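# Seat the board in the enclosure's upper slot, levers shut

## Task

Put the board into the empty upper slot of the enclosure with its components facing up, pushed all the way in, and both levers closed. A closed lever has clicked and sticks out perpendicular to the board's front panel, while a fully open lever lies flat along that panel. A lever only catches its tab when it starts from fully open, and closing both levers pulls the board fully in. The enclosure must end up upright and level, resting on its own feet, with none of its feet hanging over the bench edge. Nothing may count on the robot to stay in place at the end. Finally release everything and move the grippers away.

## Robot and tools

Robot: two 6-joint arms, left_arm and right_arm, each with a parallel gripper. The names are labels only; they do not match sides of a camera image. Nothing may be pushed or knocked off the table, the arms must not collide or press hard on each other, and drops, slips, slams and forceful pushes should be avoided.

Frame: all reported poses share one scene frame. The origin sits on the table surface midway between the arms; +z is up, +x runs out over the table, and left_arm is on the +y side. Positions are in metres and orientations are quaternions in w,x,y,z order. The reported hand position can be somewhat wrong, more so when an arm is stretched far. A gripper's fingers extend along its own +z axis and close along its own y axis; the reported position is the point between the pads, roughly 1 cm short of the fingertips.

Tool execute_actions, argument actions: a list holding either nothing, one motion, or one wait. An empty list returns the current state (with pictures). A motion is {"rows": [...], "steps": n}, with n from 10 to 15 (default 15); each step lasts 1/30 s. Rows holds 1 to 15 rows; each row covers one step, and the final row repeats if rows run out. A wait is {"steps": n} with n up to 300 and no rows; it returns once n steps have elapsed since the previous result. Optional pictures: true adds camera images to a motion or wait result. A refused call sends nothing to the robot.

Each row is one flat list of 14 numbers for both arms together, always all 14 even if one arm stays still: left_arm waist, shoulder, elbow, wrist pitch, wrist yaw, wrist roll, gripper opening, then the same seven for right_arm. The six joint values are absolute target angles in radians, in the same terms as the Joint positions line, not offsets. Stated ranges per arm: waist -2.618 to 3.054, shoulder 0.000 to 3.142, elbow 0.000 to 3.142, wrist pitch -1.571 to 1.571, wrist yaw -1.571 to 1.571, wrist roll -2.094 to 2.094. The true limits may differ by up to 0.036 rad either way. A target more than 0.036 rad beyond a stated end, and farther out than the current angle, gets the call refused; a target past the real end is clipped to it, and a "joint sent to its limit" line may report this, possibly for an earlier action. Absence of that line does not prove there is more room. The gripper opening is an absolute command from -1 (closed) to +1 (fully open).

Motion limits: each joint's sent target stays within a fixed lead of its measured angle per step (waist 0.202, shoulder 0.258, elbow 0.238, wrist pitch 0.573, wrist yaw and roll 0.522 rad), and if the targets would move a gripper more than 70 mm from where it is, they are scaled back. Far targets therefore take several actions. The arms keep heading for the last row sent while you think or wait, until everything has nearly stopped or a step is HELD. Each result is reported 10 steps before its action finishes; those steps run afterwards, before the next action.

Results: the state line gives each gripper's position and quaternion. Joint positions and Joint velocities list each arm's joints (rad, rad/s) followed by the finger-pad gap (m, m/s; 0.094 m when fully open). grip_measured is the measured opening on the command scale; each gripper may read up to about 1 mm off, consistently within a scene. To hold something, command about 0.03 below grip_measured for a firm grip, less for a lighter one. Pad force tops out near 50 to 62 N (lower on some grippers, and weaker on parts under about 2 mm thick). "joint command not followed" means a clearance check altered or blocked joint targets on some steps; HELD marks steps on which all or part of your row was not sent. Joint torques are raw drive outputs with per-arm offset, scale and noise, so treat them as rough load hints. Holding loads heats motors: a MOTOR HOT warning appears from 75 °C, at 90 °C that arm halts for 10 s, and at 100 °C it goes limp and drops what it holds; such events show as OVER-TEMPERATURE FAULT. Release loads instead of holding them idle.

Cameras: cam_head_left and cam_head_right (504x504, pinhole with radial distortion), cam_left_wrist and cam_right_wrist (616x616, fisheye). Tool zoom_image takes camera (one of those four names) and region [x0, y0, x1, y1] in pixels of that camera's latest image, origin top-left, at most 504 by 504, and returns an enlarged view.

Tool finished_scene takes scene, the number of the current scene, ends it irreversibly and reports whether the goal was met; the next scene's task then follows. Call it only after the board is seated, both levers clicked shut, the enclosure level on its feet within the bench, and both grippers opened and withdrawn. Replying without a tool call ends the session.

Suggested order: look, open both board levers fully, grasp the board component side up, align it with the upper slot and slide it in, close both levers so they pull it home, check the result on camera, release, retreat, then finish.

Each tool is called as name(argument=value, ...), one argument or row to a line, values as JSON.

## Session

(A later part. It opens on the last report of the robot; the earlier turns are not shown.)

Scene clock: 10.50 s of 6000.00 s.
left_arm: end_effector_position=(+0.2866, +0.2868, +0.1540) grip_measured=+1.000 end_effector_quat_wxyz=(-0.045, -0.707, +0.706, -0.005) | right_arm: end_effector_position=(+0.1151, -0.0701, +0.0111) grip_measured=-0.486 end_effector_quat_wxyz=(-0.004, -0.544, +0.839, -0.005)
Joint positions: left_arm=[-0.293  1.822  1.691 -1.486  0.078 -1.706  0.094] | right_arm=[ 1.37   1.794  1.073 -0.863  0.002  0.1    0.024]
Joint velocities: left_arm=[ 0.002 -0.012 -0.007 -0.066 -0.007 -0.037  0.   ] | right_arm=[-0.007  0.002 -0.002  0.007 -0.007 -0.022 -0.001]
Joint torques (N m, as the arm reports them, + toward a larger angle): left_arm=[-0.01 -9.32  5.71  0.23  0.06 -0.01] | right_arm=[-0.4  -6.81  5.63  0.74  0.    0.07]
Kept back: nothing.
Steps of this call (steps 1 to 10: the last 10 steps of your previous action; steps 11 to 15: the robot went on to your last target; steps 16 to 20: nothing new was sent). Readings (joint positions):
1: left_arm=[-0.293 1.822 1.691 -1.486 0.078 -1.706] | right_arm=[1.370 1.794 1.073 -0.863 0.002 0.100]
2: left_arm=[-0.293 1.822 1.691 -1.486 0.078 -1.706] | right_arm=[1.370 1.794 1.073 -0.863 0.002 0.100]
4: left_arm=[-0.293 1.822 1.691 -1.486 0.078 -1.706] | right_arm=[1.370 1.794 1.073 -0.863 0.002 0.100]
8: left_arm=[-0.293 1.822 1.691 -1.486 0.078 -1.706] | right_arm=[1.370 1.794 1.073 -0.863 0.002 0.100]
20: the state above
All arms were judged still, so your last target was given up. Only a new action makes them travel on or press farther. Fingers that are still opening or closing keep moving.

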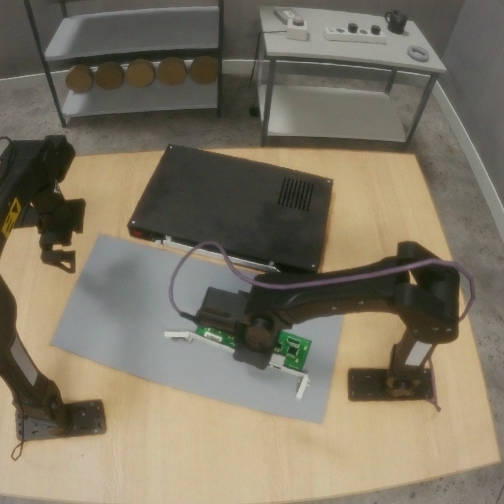

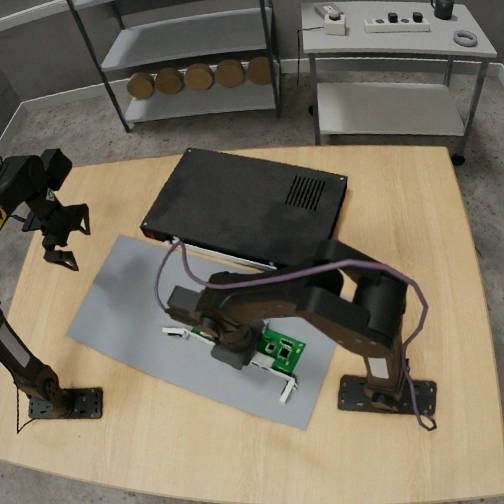

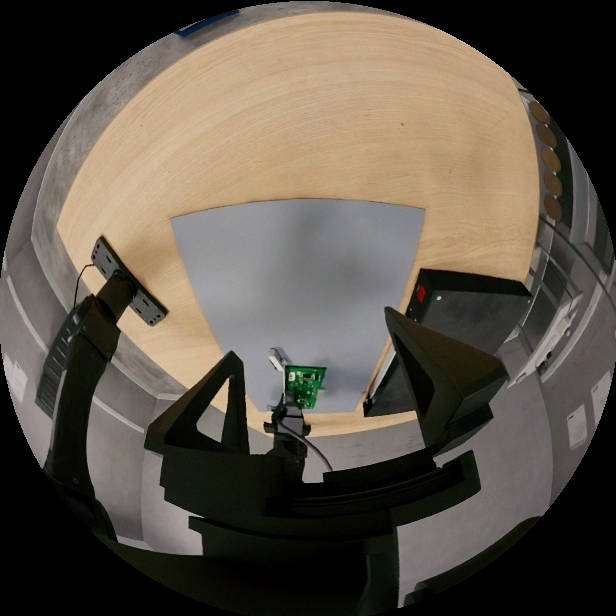

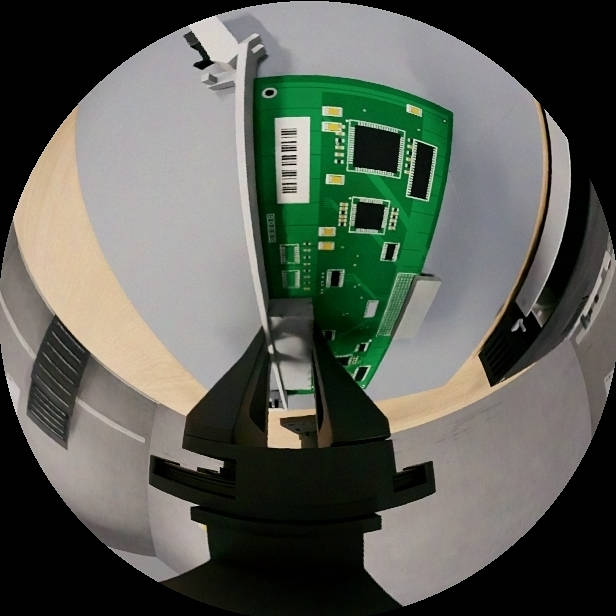

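execute_actions(
  actions=[
    {"rows":[[-0.1,1.7,1.3,-0.9,0.3,-1.2,1,1.365,1.74,1.17,-0.96,0,0.10,-0.54]],"steps":12},
  ],
)

execute_actions(
  actions=[
    {"rows":[[0.1,1.65,0.95,-0.2,0.6,-0.7,1,1.365,1.705,1.222,-1.05,0,0.10,-0.54]],"steps":15},
  ],
)

execute_actions(
  actions=[
    {"rows":[[0.145,1.7,0.6,0.5,1.0,-0.3,1,1.34,1.845,1.375,-1.085,0,0.03,-0.54]],"steps":12},
  ],
)

execute_actions(
  actions=[
    {"rows":[[0.145,1.75,0.4,1.0,1.3,0,1,1.31,1.968,1.53,-1.12,0,-0.04,-0.54]],"steps":12},
  ],
)

execute_actions(
  actions=[
    {"rows":[[0.145,1.779,0.31,1.27,1.4,0,1,1.285,2.095,1.70,-1.16,0,-0.11,-0.54]],"steps":12},
  ],
)

execute_actions(
  actions=[
    {"rows":[[0.145,1.779,0.31,1.27,1.4,0,1,1.262,2.225,1.872,-1.2,0,-0.18,-0.54]],"steps":15},
  ],
)

execute_actions(
  actions=[
    {"steps":30},
  ],
  pictures=true,
)

Scene clock: 12.60 s of 6000.00 s.
left_arm: end_effector_position=(+0.3038, +0.2874, +0.1430) grip_measured=+1.000 end_effector_quat_wxyz=(-0.033, -0.663, +0.743, -0.082) | right_arm: end_effector_position=(+0.1149, -0.0706, +0.0168) grip_measured=-0.486 end_effector_quat_wxyz=(-0.009, -0.544, +0.839, -0.008)
Joint positions: left_arm=[-0.242  1.763  1.566 -1.298  0.161 -1.549  0.094] | right_arm=[ 1.37   1.792  1.096 -0.899  0.002  0.1    0.024]
Joint velocities: left_arm=[ 1.306 -1.023 -2.278  2.967  1.092  2.322  0.   ] | right_arm=[-0.022 -0.125  0.452 -0.652 -0.037 -0.051  0.001]
Joint torques (N m, as the arm reports them, + toward a larger angle): left_arm=[ 4.   -8.97  4.76 -0.08 -0.21 -0.03] | right_arm=[ -0.39 -11.37  10.34   0.94   0.04  -0.05]
Steps of this call (steps 1 to 61: nothing new was sent; steps 62 to 63: the first 2 steps of this action). Readings (joint positions):
62: left_arm=[-0.276 1.802 1.648 -1.417 0.114 -1.637] | right_arm=[1.370 1.793 1.082 -0.875 0.002 0.100]
63: the state above

Scene clock: 13.10 s of 6000.00 s.
left_arm: end_effector_position=(+0.3438, +0.3548, +0.0705) grip_measured=+1.000 end_effector_quat_wxyz=(+0.120, -0.472, +0.825, -0.286) | right_arm: end_effector_position=(+0.1168, -0.0648, +0.0525) grip_measured=-0.486 end_effector_quat_wxyz=(+0.001, -0.544, +0.839, -0.000)
Joint positions: left_arm=[ 0.09   1.662  1.001 -0.484  0.48  -0.898  0.094] | right_arm=[ 1.37   1.739  1.185 -1.015  0.002  0.1    0.024]
Joint velocities: left_arm=[ 0.823  0.134 -1.15   1.604  0.462  1.209  0.   ] | right_arm=[-0.022 -0.198  0.173 -0.198  0.066  0.022 -0.001]
Joint torques (N m, as the arm reports them, + toward a larger angle): left_arm=[-2.65 -9.7   7.66  1.36  0.81  0.11] | right_arm=[-0.41 -9.31  9.16  0.55  0.05  0.01]
Steps of this call (steps 1 to 10: the last 10 steps of your previous action; steps 11 to 15: the first 5 steps of this action). Readings (joint positions):
11: left_arm=[-0.072 1.708 1.258 -0.876 0.324 -1.172] | right_arm=[1.370 1.760 1.153 -0.958 0.002 0.100]
12: left_arm=[-0.037 1.682 1.184 -0.747 0.389 -1.079] | right_arm=[1.370 1.759 1.162 -0.979 0.002 0.100]
14: left_arm=[0.056 1.660 1.047 -0.546 0.462 -0.945] | right_arm=[1.370 1.746 1.178 -1.007 0.002 0.100]
15: the state above

Scene clock: 13.50 s of 6000.00 s.
left_arm: end_effector_position=(+0.3767, +0.3428, +0.0885) grip_measured=+1.000 end_effector_quat_wxyz=(+0.280, -0.262, +0.846, -0.371) | right_arm: end_effector_position=(+0.1193, -0.0624, +0.0606) grip_measured=-0.486 end_effector_quat_wxyz=(-0.016, -0.549, +0.836, -0.012)
Joint positions: left_arm=[ 0.123  1.669  0.844 -0.015  0.703 -0.599  0.094] | right_arm=[ 1.363  1.778  1.264 -1.096 -0.001  0.082  0.024]
Joint velocities: left_arm=[ 0.208 -0.007 -1.956  3.685  1.927  1.941  0.   ] | right_arm=[-0.168  1.043  1.306 -0.388 -0.007 -0.33   0.001]
Joint torques (N m, as the arm reports them, + toward a larger angle): left_arm=[ 0.64 -5.53  1.78  0.2   0.36 -0.01] | right_arm=[-1.16 -7.16  9.41  1.38  0.05 -0.09]
Steps of this call (steps 1 to 10: the last 10 steps of your previous action; steps 11 to 12: the first 2 steps of this action). Readings (joint positions):
11: left_arm=[0.115 1.670 0.908 -0.153 0.628 -0.674] | right_arm=[1.367 1.745 1.218 -1.065 0.001 0.092]
12: the state above

Scene clock: 13.90 s of 6000.00 s.
left_arm: end_effector_position=(+0.3335, +0.2949, +0.0858) grip_measured=+1.000 end_effector_quat_wxyz=(+0.424, +0.030, +0.797, -0.429) | right_arm: end_effector_position=(+0.1377, -0.0341, +0.0594) grip_measured=-0.486 end_effector_quat_wxyz=(-0.018, -0.563, +0.826, -0.011)
Joint positions: left_arm=[ 0.139  1.72   0.518  0.624  1.049 -0.238  0.094] | right_arm=[ 1.337  1.902  1.42  -1.131 -0.003  0.021  0.024]
Joint velocities: left_arm=[ 0.017  0.002 -1.419  2.747  1.575  1.56   0.   ] | right_arm=[-0.173  0.989  1.35  -0.388  0.007 -0.315 -0.   ]
Joint torques (N m, as the arm reports them, + toward a larger angle): left_arm=[ 0.2  -4.62  2.29  0.92  0.47  0.02] | right_arm=[-1.38 -8.24  8.8   1.34  0.07 -0.13]
Steps of this call (steps 1 to 10: the last 10 steps of your previous action; steps 11 to 12: the first 2 steps of this action). Readings (joint positions):
11: left_arm=[0.137 1.719 0.564 0.509 0.993 -0.297] | right_arm=[1.341 1.870 1.371 -1.099 -0.002 0.034]
12: the state above

Scene clock: 14.30 s of 6000.00 s.
left_arm: end_effector_position=(+0.2900, +0.2641, +0.1113) grip_measured=+1.000 end_effector_quat_wxyz=(+0.527, +0.245, +0.695, -0.423) | right_arm: end_effector_position=(+0.1590, -0.0076, +0.0556) grip_measured=-0.486 end_effector_quat_wxyz=(-0.020, -0.579, +0.815, -0.011)
Joint positions: left_arm=[ 0.139  1.753  0.374  1.055  1.296 -0.025  0.094] | right_arm=[ 1.307  2.029  1.583 -1.17  -0.004 -0.048  0.024]
Joint velocities: left_arm=[-0.002  0.105 -0.647  1.487  0.579  0.125  0.   ] | right_arm=[-0.105  0.999  1.477 -0.286 -0.066 -0.344  0.001]
Joint torques (N m, as the arm reports them, + toward a larger angle): left_arm=[ 0.42 -4.69  2.06  1.19  0.37  0.04] | right_arm=[-1.52 -9.73  9.16  1.28  0.07 -0.16]
Steps of this call (steps 1 to 10: the last 10 steps of your previous action; steps 11 to 12: the first 2 steps of this action). Readings (joint positions):
11: left_arm=[0.139 1.750 0.394 0.995 1.275 -0.030] | right_arm=[1.311 1.996 1.529 -1.137 -0.004 -0.035]
12: the state above

Scene clock: 14.80 s of 6000.00 s.
left_arm: end_effector_position=(+0.2697, +0.2542, +0.1225) grip_measured=+1.000 end_effector_quat_wxyz=(+0.556, +0.312, +0.648, -0.417) | right_arm: end_effector_position=(+0.1949, +0.0410, +0.0430) grip_measured=-0.486 end_effector_quat_wxyz=(+0.001, -0.604, +0.797, +0.003)
Joint positions: left_arm=[ 0.139  1.768  0.323  1.254  1.383 -0.009  0.094] | right_arm=[ 1.272  2.224  1.838 -1.18  -0.005 -0.143  0.024]
Joint velocities: left_arm=[ 0.002 -0.007  0.002  0.037 -0.066 -0.037  0.   ] | right_arm=[-0.1    0.31   0.217  0.183 -0.007 -0.183 -0.   ]
Joint torques (N m, as the arm reports them, + toward a larger angle): left_arm=[ 0.35 -5.1   2.56  1.36  0.28  0.05] | right_arm=[ -0.43 -13.09   8.68   0.15   0.04  -0.08]
Steps of this call (steps 1 to 10: the last 10 steps of your previous action; steps 11 to 15: the first 5 steps of this action). Readings (joint positions):
11: left_arm=[0.139 1.768 0.323 1.244 1.379 -0.010] | right_arm=[1.286 2.125 1.700 -1.177 -0.004 -0.105]
12: left_arm=[0.139 1.768 0.323 1.248 1.381 -0.010] | right_arm=[1.283 2.159 1.757 -1.209 -0.005 -0.118]
14: left_arm=[0.139 1.768 0.323 1.253 1.383 -0.009] | right_arm=[1.276 2.211 1.825 -1.190 -0.005 -0.137]
15: the state above

Scene clock: 15.80 s of 6000.00 s.
left_arm: end_effector_position=(+0.2693, +0.2540, +0.1233) grip_measured=+1.000 end_effector_quat_wxyz=(+0.557, +0.314, +0.646, -0.416) | right_arm: end_effector_position=(+0.1962, +0.0360, +0.0377) grip_measured=-0.486 end_effector_quat_wxyz=(-0.011, -0.611, +0.792, -0.003)
Joint positions: left_arm=[ 0.139  1.768  0.323  1.261  1.386 -0.008  0.094] | right_arm=[ 1.265  2.24   1.842 -1.195 -0.004 -0.169  0.024]
Joint velocities: left_arm=[-0.007 -0.007 -0.007 -0.007  0.022 -0.066  0.   ] | right_arm=[-0.002 -0.017 -0.017 -0.095  0.022 -0.022  0.001]
Joint torques (N m, as the arm reports them, + toward a larger angle): left_arm=[ 0.35 -5.09  2.56  1.34  0.28  0.05] | right_arm=[ -0.17 -12.9    9.49   0.53   0.06  -0.13]
Kept back: nothing.
Steps of this call (steps 1 to 10: the last 10 steps of your previous action; steps 11 to 30: the robot went on to your last target). Readings (joint positions):
1: left_arm=[0.139 1.768 0.323 1.256 1.384 -0.009] | right_arm=[1.269 2.232 1.841 -1.175 -0.004 -0.149]
2: left_arm=[0.139 1.768 0.323 1.257 1.384 -0.009] | right_arm=[1.267 2.236 1.842 -1.176 -0.004 -0.153]
4: left_arm=[0.139 1.768 0.323 1.259 1.385 -0.008] | right_arm=[1.265 2.239 1.842 -1.185 -0.004 -0.159]
8: left_arm=[0.139 1.768 0.323 1.260 1.386 -0.008] | right_arm=[1.265 2.240 1.842 -1.192 -0.004 -0.165]
30: the state above
All arms were judged still, so your last target was given up. Only a new action makes them travel on or press farther. Fingers that are still opening or closing keep moving.

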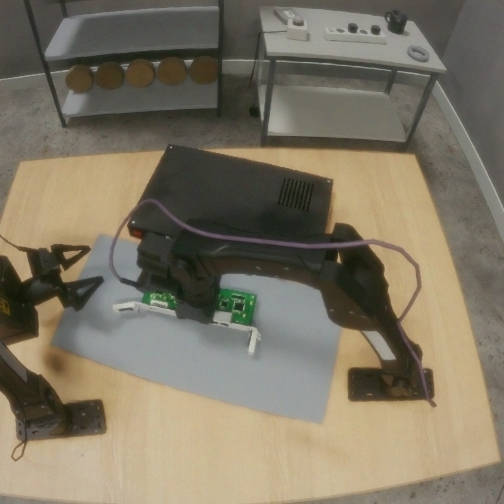

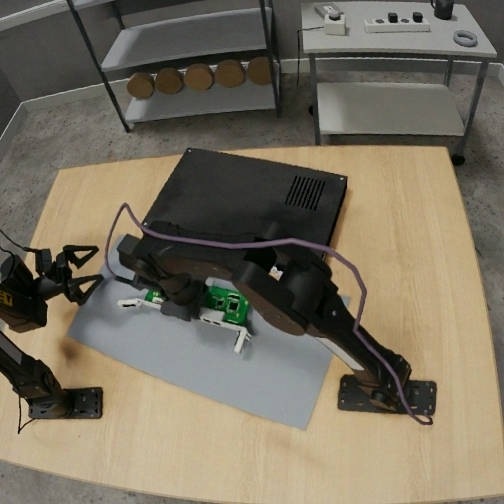

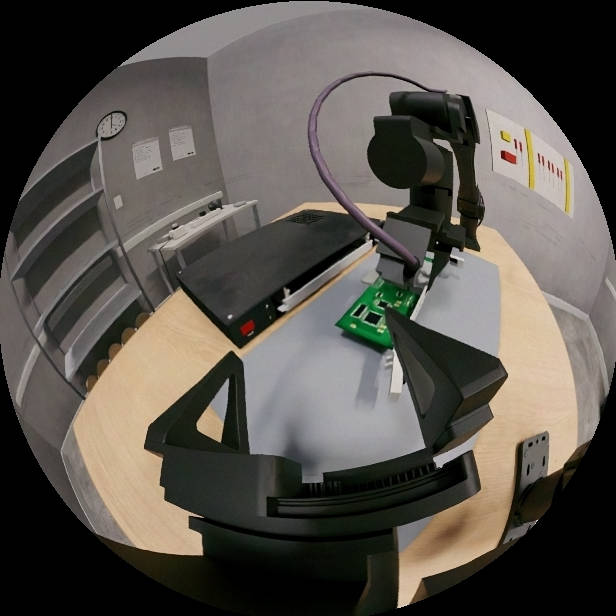

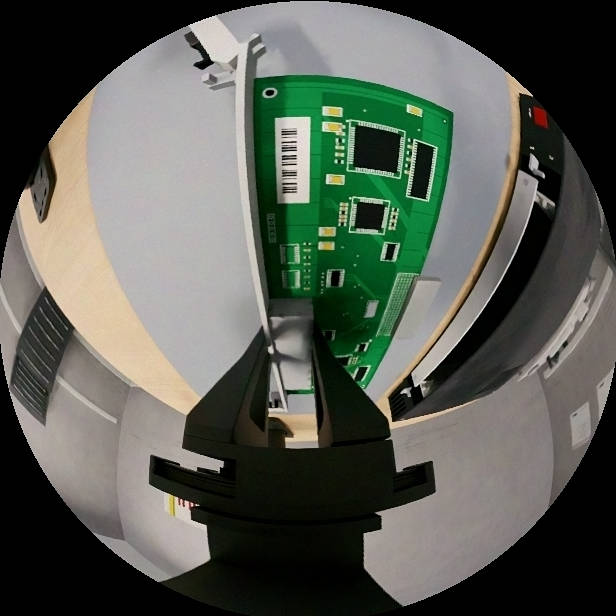

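execute_actions(
  actions=[
    {"rows":[[0.145,1.85,0.31,1.3,1.4,-0.1,-1,1.22,2.21,1.872,-1.19,0,-0.19,-0.54]],"steps":12},
  ],
)

execute_actions(
  actions=[
    {"rows":[[0.145,1.95,0.31,1.4,1.4,-0.2,-1,1.172,2.203,1.872,-1.18,0,-0.20,-0.54]],"steps":15},
  ],
)

execute_actions(
  actions=[
    {"steps":30},
  ],
  pictures=true,
)

Scene clock: 16.47 s of 6000.00 s.
left_arm: end_effector_position=(+0.2695, +0.2540, +0.1192) grip_measured=+0.582 end_effector_quat_wxyz=(+0.550, +0.305, +0.651, -0.425) | right_arm: end_effector_position=(+0.1987, +0.0349, +0.0377) grip_measured=-0.486 end_effector_quat_wxyz=(-0.011, -0.610, +0.793, -0.002)
Joint positions: left_arm=[ 0.139  1.793  0.323  1.281  1.388 -0.034  0.074] | right_arm=[ 1.258  2.24   1.842 -1.195 -0.006 -0.173  0.024]
Joint velocities: left_arm=[-0.012  0.559 -0.002  0.139 -0.037 -0.418 -0.421] | right_arm=[-0.173  0.002  0.007 -0.022  0.007 -0.051 -0.   ]
Joint torques (N m, as the arm reports them, + toward a larger angle): left_arm=[ 0.37 -4.32  2.5   1.16  0.27 -0.11] | right_arm=[ -2.51 -14.2    9.52   0.64   0.13  -0.12]
Steps of this call (steps 1 to 18: nothing new was sent; steps 19 to 20: the first 2 steps of this action). Readings (joint positions):
19: left_arm=[0.139 1.776 0.323 1.270 1.387 -0.020] | right_arm=[1.262 2.240 1.842 -1.195 -0.005 -0.171]
20: the state above

Scene clock: 16.97 s of 6000.00 s.
left_arm: end_effector_position=(+0.2690, +0.2538, +0.0913) grip_measured=-0.988 end_effector_quat_wxyz=(+0.503, +0.244, +0.681, -0.473) | right_arm: end_effector_position=(+0.2268, +0.0213, +0.0377) grip_measured=-0.486 end_effector_quat_wxyz=(-0.010, -0.586, +0.810, -0.002)
Joint positions: left_arm=[ 0.139  1.937  0.323  1.354  1.389 -0.155  0.001] | right_arm=[ 1.185  2.24   1.842 -1.193 -0.005 -0.186  0.024]
Joint velocities: left_arm=[-0.002  0.266 -0.022  0.11  -0.022 -0.286  0.   ] | right_arm=[-0.227 -0.007 -0.012 -0.066 -0.022 -0.022  0.   ]
Joint torques (N m, as the arm reports them, + toward a larger angle): left_arm=[ 0.36 -7.21  1.69  1.52  0.29 -0.07] | right_arm=[  0.28 -14.83   9.49   0.74  -0.02  -0.18]
Steps of this call (steps 1 to 10: the last 10 steps of your previous action; steps 11 to 15: the first 5 steps of this action). Readings (joint positions):
11: left_arm=[0.139 1.854 0.323 1.308 1.389 -0.101] | right_arm=[1.214 2.240 1.842 -1.195 -0.003 -0.180]
12: left_arm=[0.139 1.878 0.323 1.333 1.389 -0.119] | right_arm=[1.209 2.240 1.842 -1.194 -0.005 -0.183]
14: left_arm=[0.139 1.924 0.323 1.351 1.389 -0.145] | right_arm=[1.193 2.240 1.842 -1.194 -0.005 -0.185]
15: the state above

Scene clock: 17.97 s of 6000.00 s.
left_arm: end_effector_position=(+0.2697, +0.2540, +0.0932) grip_measured=-0.988 end_effector_quat_wxyz=(+0.502, +0.240, +0.680, -0.477) | right_arm: end_effector_position=(+0.2336, +0.0178, +0.0377) grip_measured=-0.486 end_effector_quat_wxyz=(-0.009, -0.581, +0.814, -0.003)
Joint positions: left_arm=[ 0.139  1.945  0.323  1.39   1.389 -0.192  0.001] | right_arm=[ 1.169  2.24   1.842 -1.193 -0.001 -0.19   0.024]
Joint velocities: left_arm=[-0.002  0.002 -0.002 -0.022  0.022  0.037  0.   ] | right_arm=[-0.002  0.007 -0.027 -0.037  0.051 -0.051  0.   ]
Joint torques (N m, as the arm reports them, + toward a larger angle): left_arm=[ 0.35 -6.32  1.72  1.35  0.27 -0.09] | right_arm=[  0.38 -14.82   9.48   0.73   0.03  -0.13]
Kept back: nothing.
Steps of this call (steps 1 to 10: the last 10 steps of your previous action; steps 11 to 30: the robot went on to your last target). Readings (joint positions):
1: left_arm=[0.139 1.943 0.323 1.357 1.389 -0.163] | right_arm=[1.178 2.240 1.842 -1.193 -0.004 -0.187]
2: left_arm=[0.139 1.945 0.323 1.361 1.389 -0.169] | right_arm=[1.173 2.240 1.842 -1.193 -0.003 -0.187]
4: left_arm=[0.139 1.945 0.323 1.373 1.389 -0.177] | right_arm=[1.168 2.240 1.842 -1.193 -0.001 -0.187]
8: left_arm=[0.139 1.945 0.323 1.383 1.389 -0.186] | right_arm=[1.169 2.240 1.842 -1.193 -0.001 -0.189]
30: the state above
All arms were judged still, so your last target was given up. Only a new action makes them travel on or press farther. Fingers that are still opening or closing keep moving.

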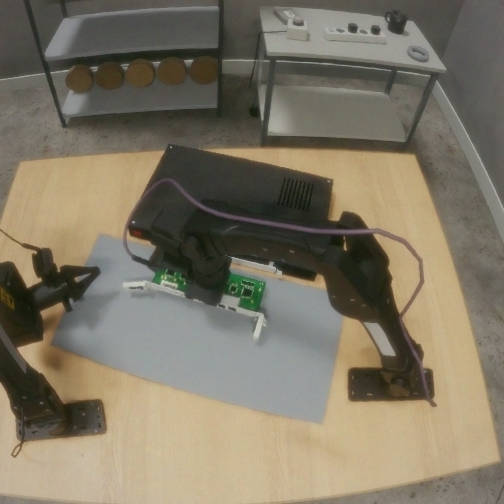

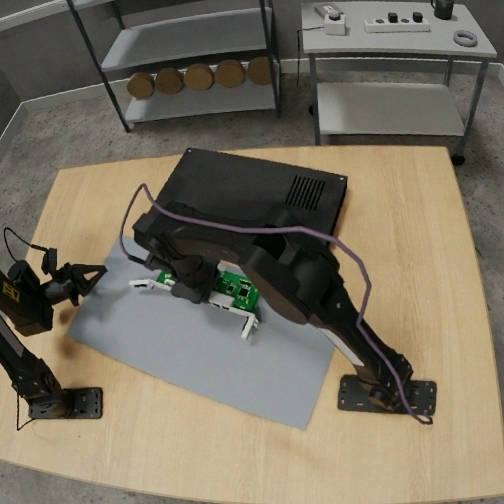

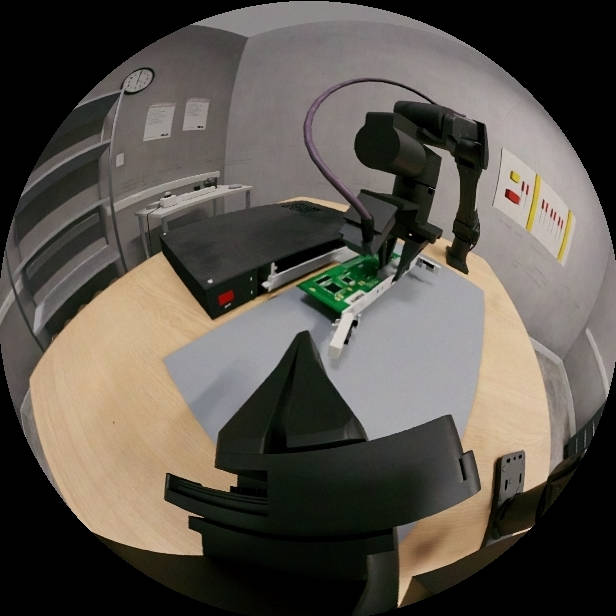

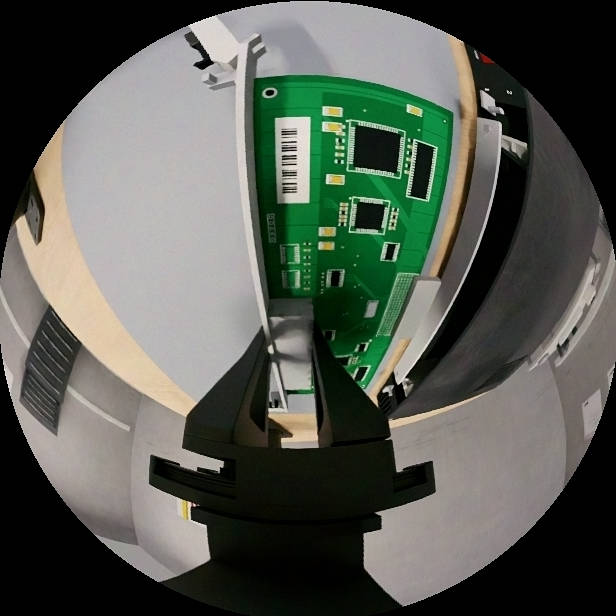

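execute_actions(
  actions=[],
)

Scene clock: 19.50 s of 6000.00 s.
left_arm: end_effector_position=(+0.2697, +0.2540, +0.0932) grip_measured=-0.988 end_effector_quat_wxyz=(+0.502, +0.240, +0.680, -0.477) | right_arm: end_effector_position=(+0.2336, +0.0178, +0.0377) grip_measured=-0.486 end_effector_quat_wxyz=(-0.009, -0.581, +0.814, -0.003)
Joint positions: left_arm=[ 0.139  1.945  0.323  1.39   1.389 -0.192  0.001] | right_arm=[ 1.169  2.24   1.842 -1.193 -0.001 -0.19   0.024]
Joint velocities: left_arm=[-0.007  0.012 -0.007  0.022 -0.022  0.037 -0.001] | right_arm=[-0.007 -0.017  0.002  0.051 -0.022 -0.007  0.   ]
Joint torques (N m, as the arm reports them, + toward a larger angle): left_arm=[ 0.34 -6.32  1.7   1.35  0.27 -0.09] | right_arm=[  0.38 -14.82   9.48   0.73   0.03  -0.13]
Kept back: nothing.
Steps of this call (steps 1 to 46: nothing new was sent). Readings (joint positions):
1: left_arm=[0.139 1.945 0.323 1.390 1.389 -0.192] | right_arm=[1.169 2.240 1.842 -1.193 -0.001 -0.190]
2: left_arm=[0.139 1.945 0.323 1.390 1.389 -0.192] | right_arm=[1.169 2.240 1.842 -1.193 -0.001 -0.190]
4: left_arm=[0.139 1.945 0.323 1.390 1.389 -0.192] | right_arm=[1.169 2.240 1.842 -1.193 -0.001 -0.190]
8: left_arm=[0.139 1.945 0.323 1.390 1.389 -0.192] | right_arm=[1.169 2.240 1.842 -1.193 -0.001 -0.190]
46: the state above

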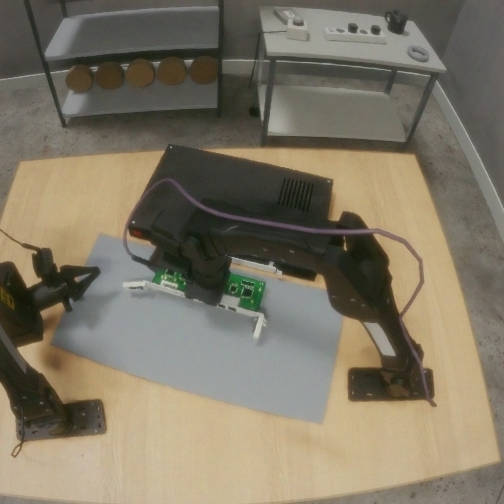

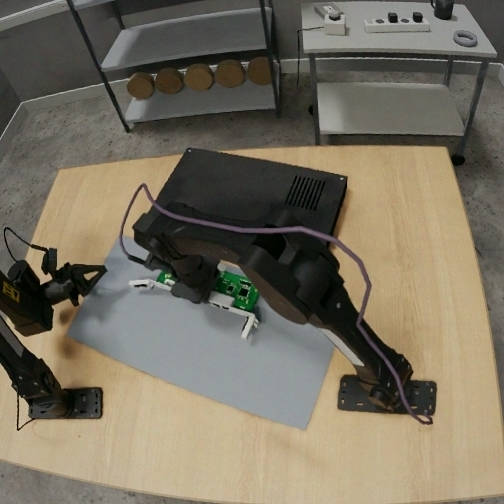

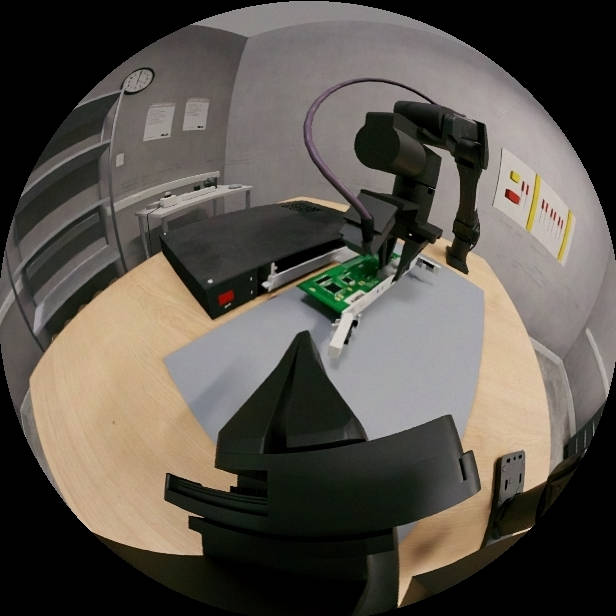

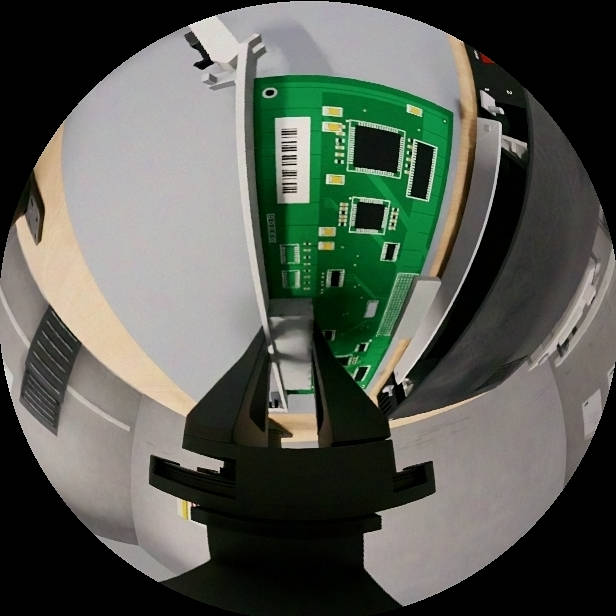

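execute_actions(
  actions=[
    {"rows":[[0.145,1.95,0.31,1.4,1.4,-0.2,-1,1.15,2.245,1.89,-1.205,0,-0.215,-0.54],[0.145,1.95,0.31,1.4,1.4,-0.2,-1,1.14,2.25,1.9,-1.21,0,-0.225,-0.54],[0.145,1.95,0.31,1.4,1.4,-0.2,-1,1.124,2.256,1.902,-1.215,0,-0.235,-0.54]],"steps":15},
  ],
)

execute_actions(
  actions=[
    {"steps":25},
  ],
  pictures=true,
)

Scene clock: 20.30 s of 6000.00 s.
left_arm: end_effector_position=(+0.2697, +0.2540, +0.0932) grip_measured=-0.988 end_effector_quat_wxyz=(+0.502, +0.240, +0.680, -0.477) | right_arm: end_effector_position=(+0.2431, +0.0161, +0.0370) grip_measured=-0.486 end_effector_quat_wxyz=(-0.011, -0.580, +0.814, -0.003)
Joint positions: left_arm=[ 0.139  1.945  0.323  1.39   1.389 -0.192  0.001] | right_arm=[ 1.147  2.257  1.868 -1.203 -0.003 -0.21   0.024]
Joint velocities: left_arm=[-0.012 -0.002 -0.027  0.007 -0.022  0.081 -0.001] | right_arm=[-0.237  0.076  0.066 -0.037  0.051 -0.081  0.   ]
Joint torques (N m, as the arm reports them, + toward a larger angle): left_arm=[ 0.35 -6.32  1.69  1.35  0.28 -0.09] | right_arm=[ -0.64 -12.19   9.47   0.47   0.06  -0.13]
Steps of this call (steps 1 to 19: nothing new was sent; steps 20 to 24: the first 5 steps of this action). Readings (joint positions):
20: left_arm=[0.139 1.945 0.323 1.390 1.389 -0.192] | right_arm=[1.167 2.241 1.844 -1.195 -0.001 -0.192]
21: left_arm=[0.139 1.945 0.323 1.390 1.389 -0.192] | right_arm=[1.166 2.245 1.851 -1.200 -0.002 -0.196]
23: left_arm=[0.139 1.945 0.323 1.390 1.389 -0.192] | right_arm=[1.155 2.254 1.864 -1.203 -0.003 -0.206]
24: the state above

Scene clock: 21.13 s of 6000.00 s.
left_arm: end_effector_position=(+0.2697, +0.2540, +0.0932) grip_measured=-0.988 end_effector_quat_wxyz=(+0.502, +0.240, +0.680, -0.477) | right_arm: end_effector_position=(+0.2521, +0.0087, +0.0348) grip_measured=-0.486 end_effector_quat_wxyz=(-0.015, -0.575, +0.818, -0.006)
Joint positions: left_arm=[ 0.139  1.945  0.323  1.39   1.389 -0.192  0.001] | right_arm=[ 1.121  2.263  1.869 -1.209 -0.001 -0.224  0.024]
Joint velocities: left_arm=[ 0.012 -0.002 -0.007  0.037 -0.066  0.037  0.   ] | right_arm=[-0.002  0.002 -0.002  0.007 -0.051 -0.007  0.   ]
Joint torques (N m, as the arm reports them, + toward a larger angle): left_arm=[ 0.35 -6.31  1.7   1.35  0.27 -0.09] | right_arm=[  0.41 -12.4    9.7    0.52   0.01  -0.13]
Kept back: nothing.
Steps of this call (steps 1 to 10: the last 10 steps of your previous action; steps 11 to 25: the robot went on to your last target). Readings (joint positions):
1: left_arm=[0.139 1.945 0.323 1.390 1.389 -0.192] | right_arm=[1.139 2.259 1.869 -1.203 -0.003 -0.213]
2: left_arm=[0.139 1.945 0.323 1.390 1.389 -0.192] | right_arm=[1.132 2.261 1.869 -1.203 -0.003 -0.215]
4: left_arm=[0.139 1.945 0.323 1.390 1.389 -0.192] | right_arm=[1.123 2.263 1.869 -1.205 -0.001 -0.218]
8: left_arm=[0.139 1.945 0.323 1.390 1.389 -0.192] | right_arm=[1.121 2.263 1.869 -1.209 -0.001 -0.222]
25: the state above

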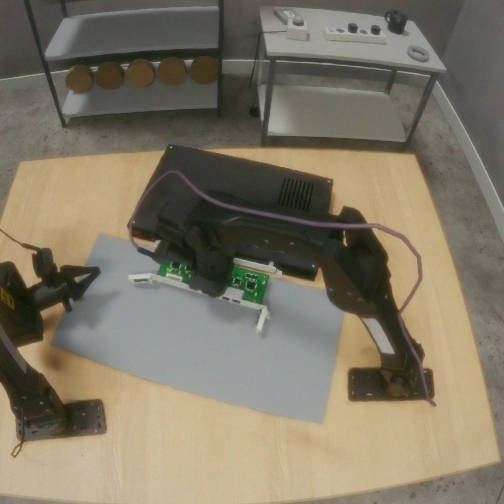

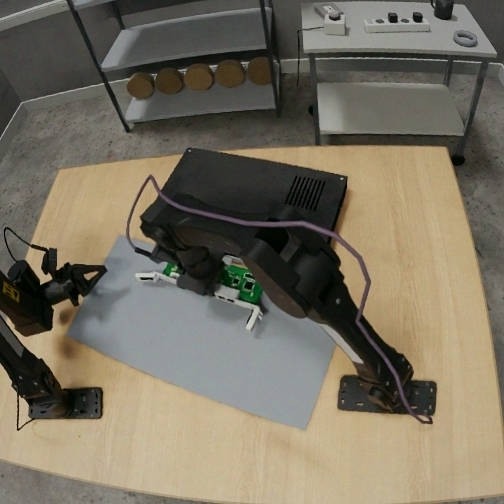

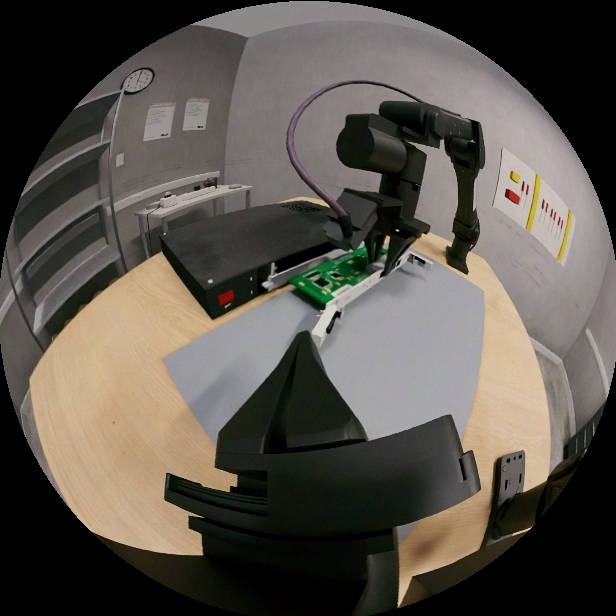

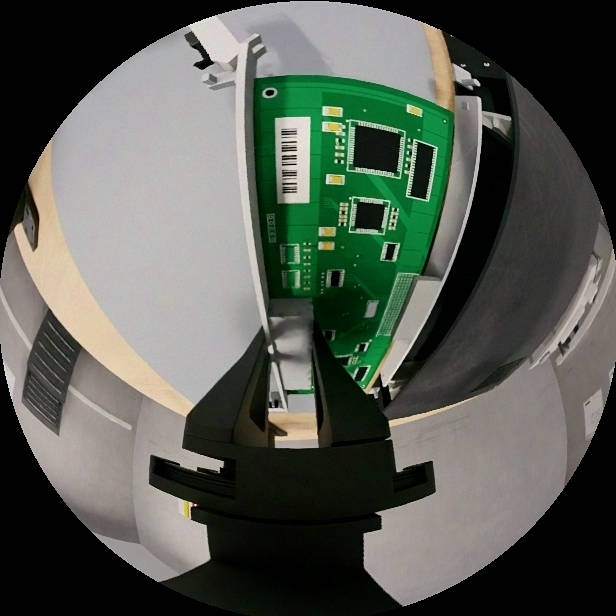

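execute_actions(
  actions=[
    {"rows":[[0.145,1.95,0.31,1.4,1.4,-0.2,-1,1.122,2.25,1.915,-1.222,0,-0.24,-0.54],[0.145,1.95,0.31,1.4,1.4,-0.2,-1,1.122,2.25,1.932,-1.232,0,-0.248,-0.54]],"steps":15},
  ],
)

execute_actions(
  actions=[
    {"steps":25},
  ],
  pictures=true,
)

zoom_image(
  camera="cam_left_wrist",
  region=[200, 200, 450, 350],
)

zoom_image(
  camera="cam_right_wrist",
  region=[340, 30, 560, 420],
)

Scene clock: 21.97 s of 6000.00 s.
left_arm: end_effector_position=(+0.2697, +0.2540, +0.0932) grip_measured=-0.988 end_effector_quat_wxyz=(+0.502, +0.240, +0.680, -0.477) | right_arm: end_effector_position=(+0.2541, +0.0119, +0.0408) grip_measured=-0.486 end_effector_quat_wxyz=(-0.010, -0.579, +0.816, -0.004)
Joint positions: left_arm=[ 0.139  1.945  0.323  1.39   1.389 -0.193  0.001] | right_arm=[ 1.121  2.264  1.895 -1.223 -0.001 -0.232  0.024]
Joint velocities: left_arm=[-0.017 -0.027 -0.002 -0.007  0.051 -0.081 -0.   ] | right_arm=[ 0.002 -0.017  0.149 -0.066 -0.022 -0.066  0.   ]
Joint torques (N m, as the arm reports them, + toward a larger angle): left_arm=[ 0.34 -6.32  1.7   1.35  0.27 -0.09] | right_arm=[  0.14 -13.02   9.47   0.49   0.03  -0.07]
Steps of this call (steps 1 to 15: the robot went on to your last target; steps 16 to 20: nothing new was sent; steps 21 to 25: the first 5 steps of this action). Readings (joint positions):
21: left_arm=[0.139 1.945 0.323 1.390 1.389 -0.192] | right_arm=[1.121 2.263 1.871 -1.211 -0.001 -0.225]
22: left_arm=[0.139 1.945 0.323 1.390 1.389 -0.192] | right_arm=[1.121 2.264 1.876 -1.215 -0.001 -0.227]
24: left_arm=[0.139 1.945 0.323 1.390 1.389 -0.193] | right_arm=[1.121 2.264 1.889 -1.222 -0.001 -0.231]
25: the state above

Scene clock: 22.80 s of 6000.00 s.
left_arm: end_effector_position=(+0.2697, +0.2540, +0.0932) grip_measured=-0.988 end_effector_quat_wxyz=(+0.502, +0.240, +0.680, -0.477) | right_arm: end_effector_position=(+0.2546, +0.0127, +0.0425) grip_measured=-0.486 end_effector_quat_wxyz=(-0.009, -0.581, +0.814, -0.003)
Joint positions: left_arm=[ 0.139  1.945  0.323  1.39   1.389 -0.193  0.001] | right_arm=[ 1.121  2.264  1.902 -1.227 -0.001 -0.238  0.024]
Joint velocities: left_arm=[-0.012 -0.007 -0.007 -0.095  0.095  0.022  0.001] | right_arm=[-0.002 -0.007  0.007  0.037 -0.051  0.037 -0.   ]
Joint torques (N m, as the arm reports them, + toward a larger angle): left_arm=[ 0.35 -6.32  1.71  1.35  0.28 -0.09] | right_arm=[  0.16 -13.05   9.49   0.55   0.03  -0.13]
Kept back: nothing.
Steps of this call (steps 1 to 10: the last 10 steps of your previous action; steps 11 to 15: the robot went on to your last target; steps 16 to 25: nothing new was sent). Readings (joint positions):
1: left_arm=[0.139 1.945 0.323 1.390 1.389 -0.193] | right_arm=[1.121 2.264 1.899 -1.223 -0.001 -0.233]
2: left_arm=[0.139 1.945 0.323 1.390 1.389 -0.193] | right_arm=[1.121 2.264 1.901 -1.223 -0.001 -0.234]
4: left_arm=[0.139 1.945 0.323 1.390 1.389 -0.193] | right_arm=[1.121 2.264 1.902 -1.223 -0.001 -0.235]
8: left_arm=[0.139 1.945 0.323 1.390 1.389 -0.193] | right_arm=[1.121 2.264 1.902 -1.226 -0.001 -0.237]
25: the state above
All arms were judged still, so your last target was given up. Only a new action makes them travel on or press farther. Fingers that are still opening or closing keep moving.

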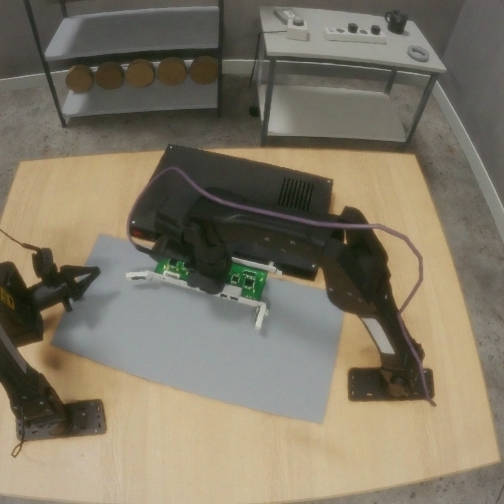

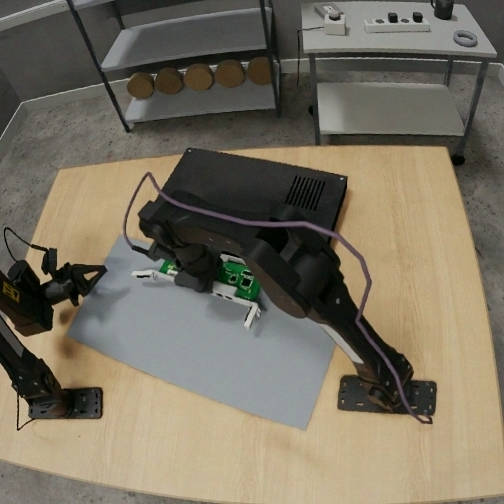

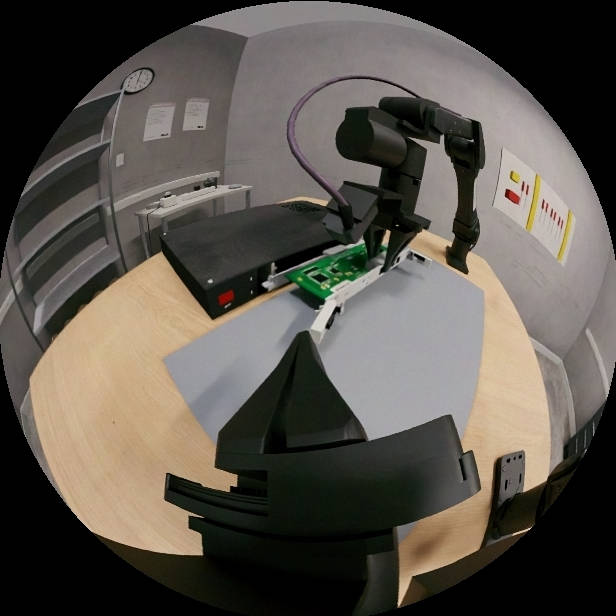

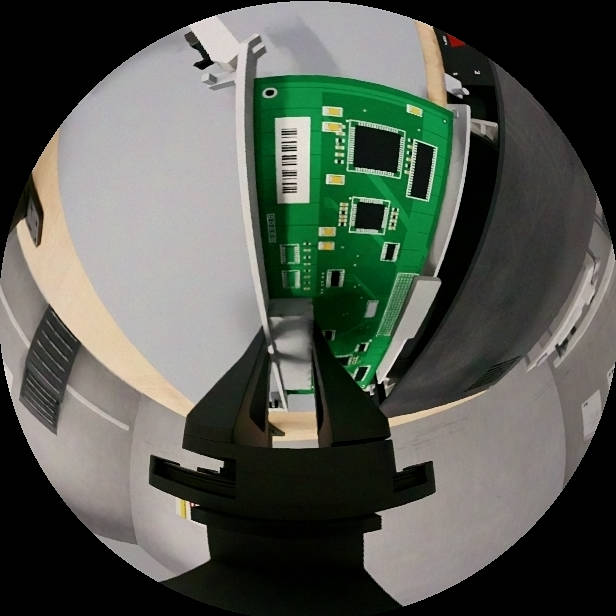

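Region (200, 200, 450, 350) of cam_left_wrist's 616x616 image, scaled by 2.016, with more detail than that image has; it fills the top 302 rows of this view, and the rest is white.

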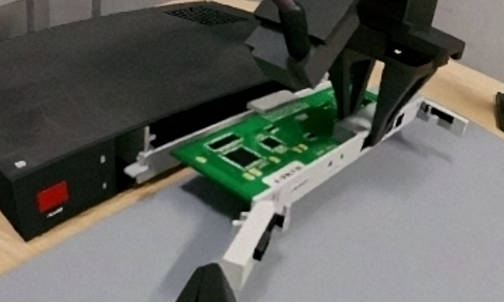

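Region (340, 30, 560, 420) of cam_right_wrist's 616x616 image, scaled by 1.292, with more detail than that image has; it fills the left 284 columns of this view, and the rest is white.

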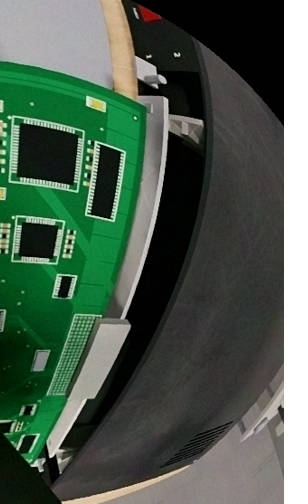

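execute_actions(
  actions=[
    {"rows":[[0.145,1.95,0.31,1.4,1.4,-0.2,-1,1.112,2.262,1.94,-1.236,0,-0.256,-0.54],[0.145,1.95,0.31,1.4,1.4,-0.2,-1,1.108,2.264,1.944,-1.238,0,-0.26,-0.54],[0.145,1.95,0.31,1.4,1.4,-0.2,-1,1.104,2.267,1.948,-1.24,0,-0.265,-0.54],[0.145,1.95,0.31,1.4,1.4,-0.2,-1,1.1,2.27,1.952,-1.242,0,-0.27,-0.54],[0.145,1.95,0.31,1.4,1.4,-0.2,-1,1.095,2.272,1.956,-1.244,0,-0.276,-0.54],[0.145,1.95,0.31,1.4,1.4,-0.2,-1,1.088,2.275,1.96,-1.246,0,-0.282,-0.54]],"steps":15},
  ],
)

execute_actions(
  actions=[
    {"steps":25},
  ],
  pictures=true,
)

zoom_image(
  camera="cam_left_wrist",
  region=[200, 200, 450, 350],
)

zoom_image(
  camera="cam_right_wrist",
  region=[340, 30, 560, 420],
)

Scene clock: 23.67 s of 6000.00 s.
left_arm: end_effector_position=(+0.2697, +0.2540, +0.0932) grip_measured=-0.988 end_effector_quat_wxyz=(+0.502, +0.240, +0.680, -0.477) | right_arm: end_effector_position=(+0.2576, +0.0124, +0.0428) grip_measured=-0.486 end_effector_quat_wxyz=(-0.010, -0.583, +0.812, -0.003)
Joint positions: left_arm=[ 0.139  1.945  0.323  1.39   1.389 -0.193  0.001] | right_arm=[ 1.115  2.272  1.916 -1.235 -0.001 -0.25   0.024]
Joint velocities: left_arm=[-0.007  0.002  0.002 -0.051 -0.022 -0.037 -0.   ] | right_arm=[-0.085  0.076  0.129 -0.066 -0.037 -0.139  0.001]
Joint torques (N m, as the arm reports them, + toward a larger angle): left_arm=[ 0.35 -6.31  1.7   1.35  0.28 -0.09] | right_arm=[ -1.17 -12.18   9.56   0.64   0.04  -0.12]
Steps of this call (steps 1 to 21: nothing new was sent; steps 22 to 26: the first 5 steps of this action). Readings (joint positions):
22: left_arm=[0.139 1.945 0.323 1.390 1.389 -0.193] | right_arm=[1.121 2.264 1.902 -1.227 -0.001 -0.238]
23: left_arm=[0.139 1.945 0.323 1.390 1.389 -0.193] | right_arm=[1.121 2.265 1.903 -1.229 -0.001 -0.241]
25: left_arm=[0.139 1.945 0.323 1.390 1.389 -0.193] | right_arm=[1.118 2.269 1.911 -1.234 -0.001 -0.246]
26: the state above

Scene clock: 24.50 s of 6000.00 s.
left_arm: end_effector_position=(+0.2697, +0.2540, +0.0932) grip_measured=-0.988 end_effector_quat_wxyz=(+0.502, +0.240, +0.680, -0.477) | right_arm: end_effector_position=(+0.2674, +0.0067, +0.0413) grip_measured=-0.486 end_effector_quat_wxyz=(-0.012, -0.581, +0.814, -0.004)
Joint positions: left_arm=[ 0.139  1.945  0.323  1.39   1.389 -0.193  0.001] | right_arm=[ 1.089  2.282  1.926 -1.241 -0.001 -0.271  0.024]
Joint velocities: left_arm=[-0.007  0.002 -0.022 -0.007  0.007 -0.051 -0.001] | right_arm=[ 0.002 -0.022 -0.002 -0.022  0.007 -0.007 -0.   ]
Joint torques (N m, as the arm reports them, + toward a larger angle): left_arm=[ 0.35 -6.32  1.7   1.35  0.27 -0.08] | right_arm=[  0.13 -12.49   9.82   0.53   0.05  -0.12]
Kept back: nothing.
Steps of this call (steps 1 to 10: the last 10 steps of your previous action; steps 11 to 25: the robot went on to your last target). Readings (joint positions):
1: left_arm=[0.139 1.945 0.323 1.390 1.389 -0.193] | right_arm=[1.111 2.275 1.920 -1.236 -0.001 -0.254]
2: left_arm=[0.139 1.945 0.323 1.390 1.389 -0.193] | right_arm=[1.106 2.277 1.923 -1.236 -0.001 -0.257]
4: left_arm=[0.139 1.945 0.323 1.390 1.389 -0.193] | right_arm=[1.097 2.280 1.926 -1.236 -0.001 -0.262]
8: left_arm=[0.139 1.945 0.323 1.390 1.389 -0.193] | right_arm=[1.089 2.282 1.926 -1.239 -0.001 -0.267]
25: the state above

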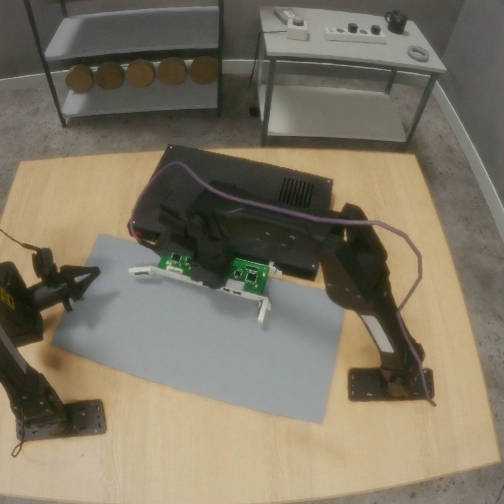

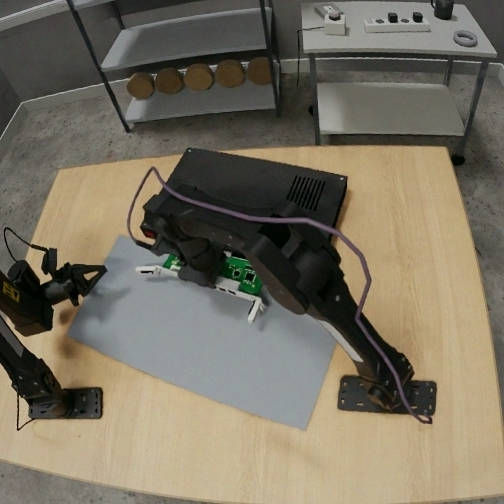

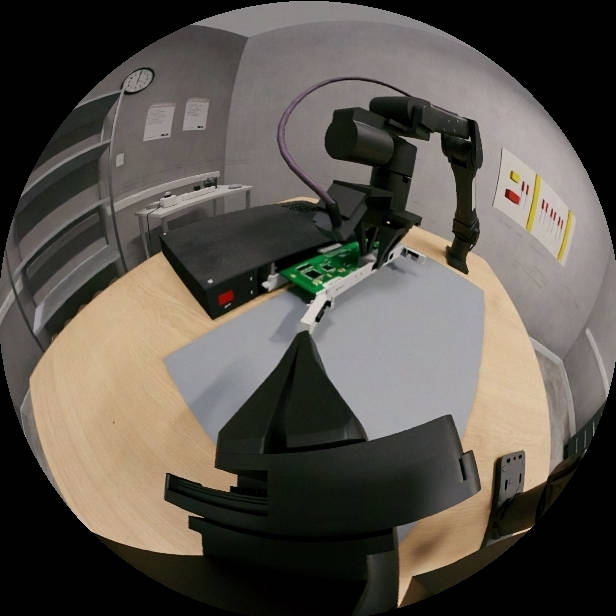

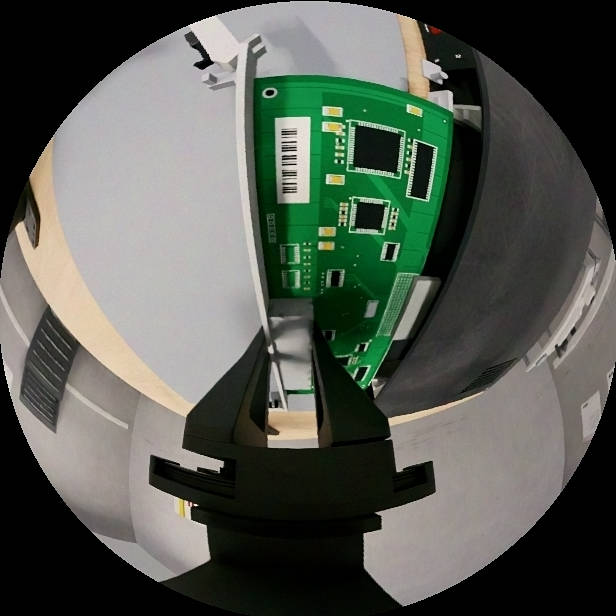

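Region (200, 200, 450, 350) of cam_left_wrist's 616x616 image, scaled by 2.016, with more detail than that image has; it fills the top 302 rows of this view, and the rest is white.

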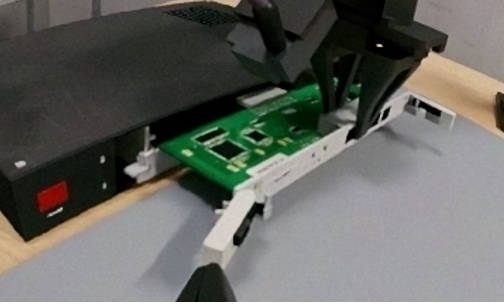

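Region (340, 30, 560, 420) of cam_right_wrist's 616x616 image, scaled by 1.292, with more detail than that image has; it fills the left 284 columns of this view, and the rest is white.

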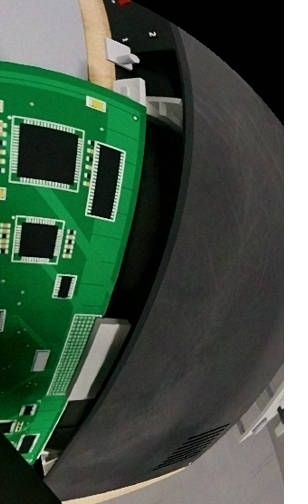

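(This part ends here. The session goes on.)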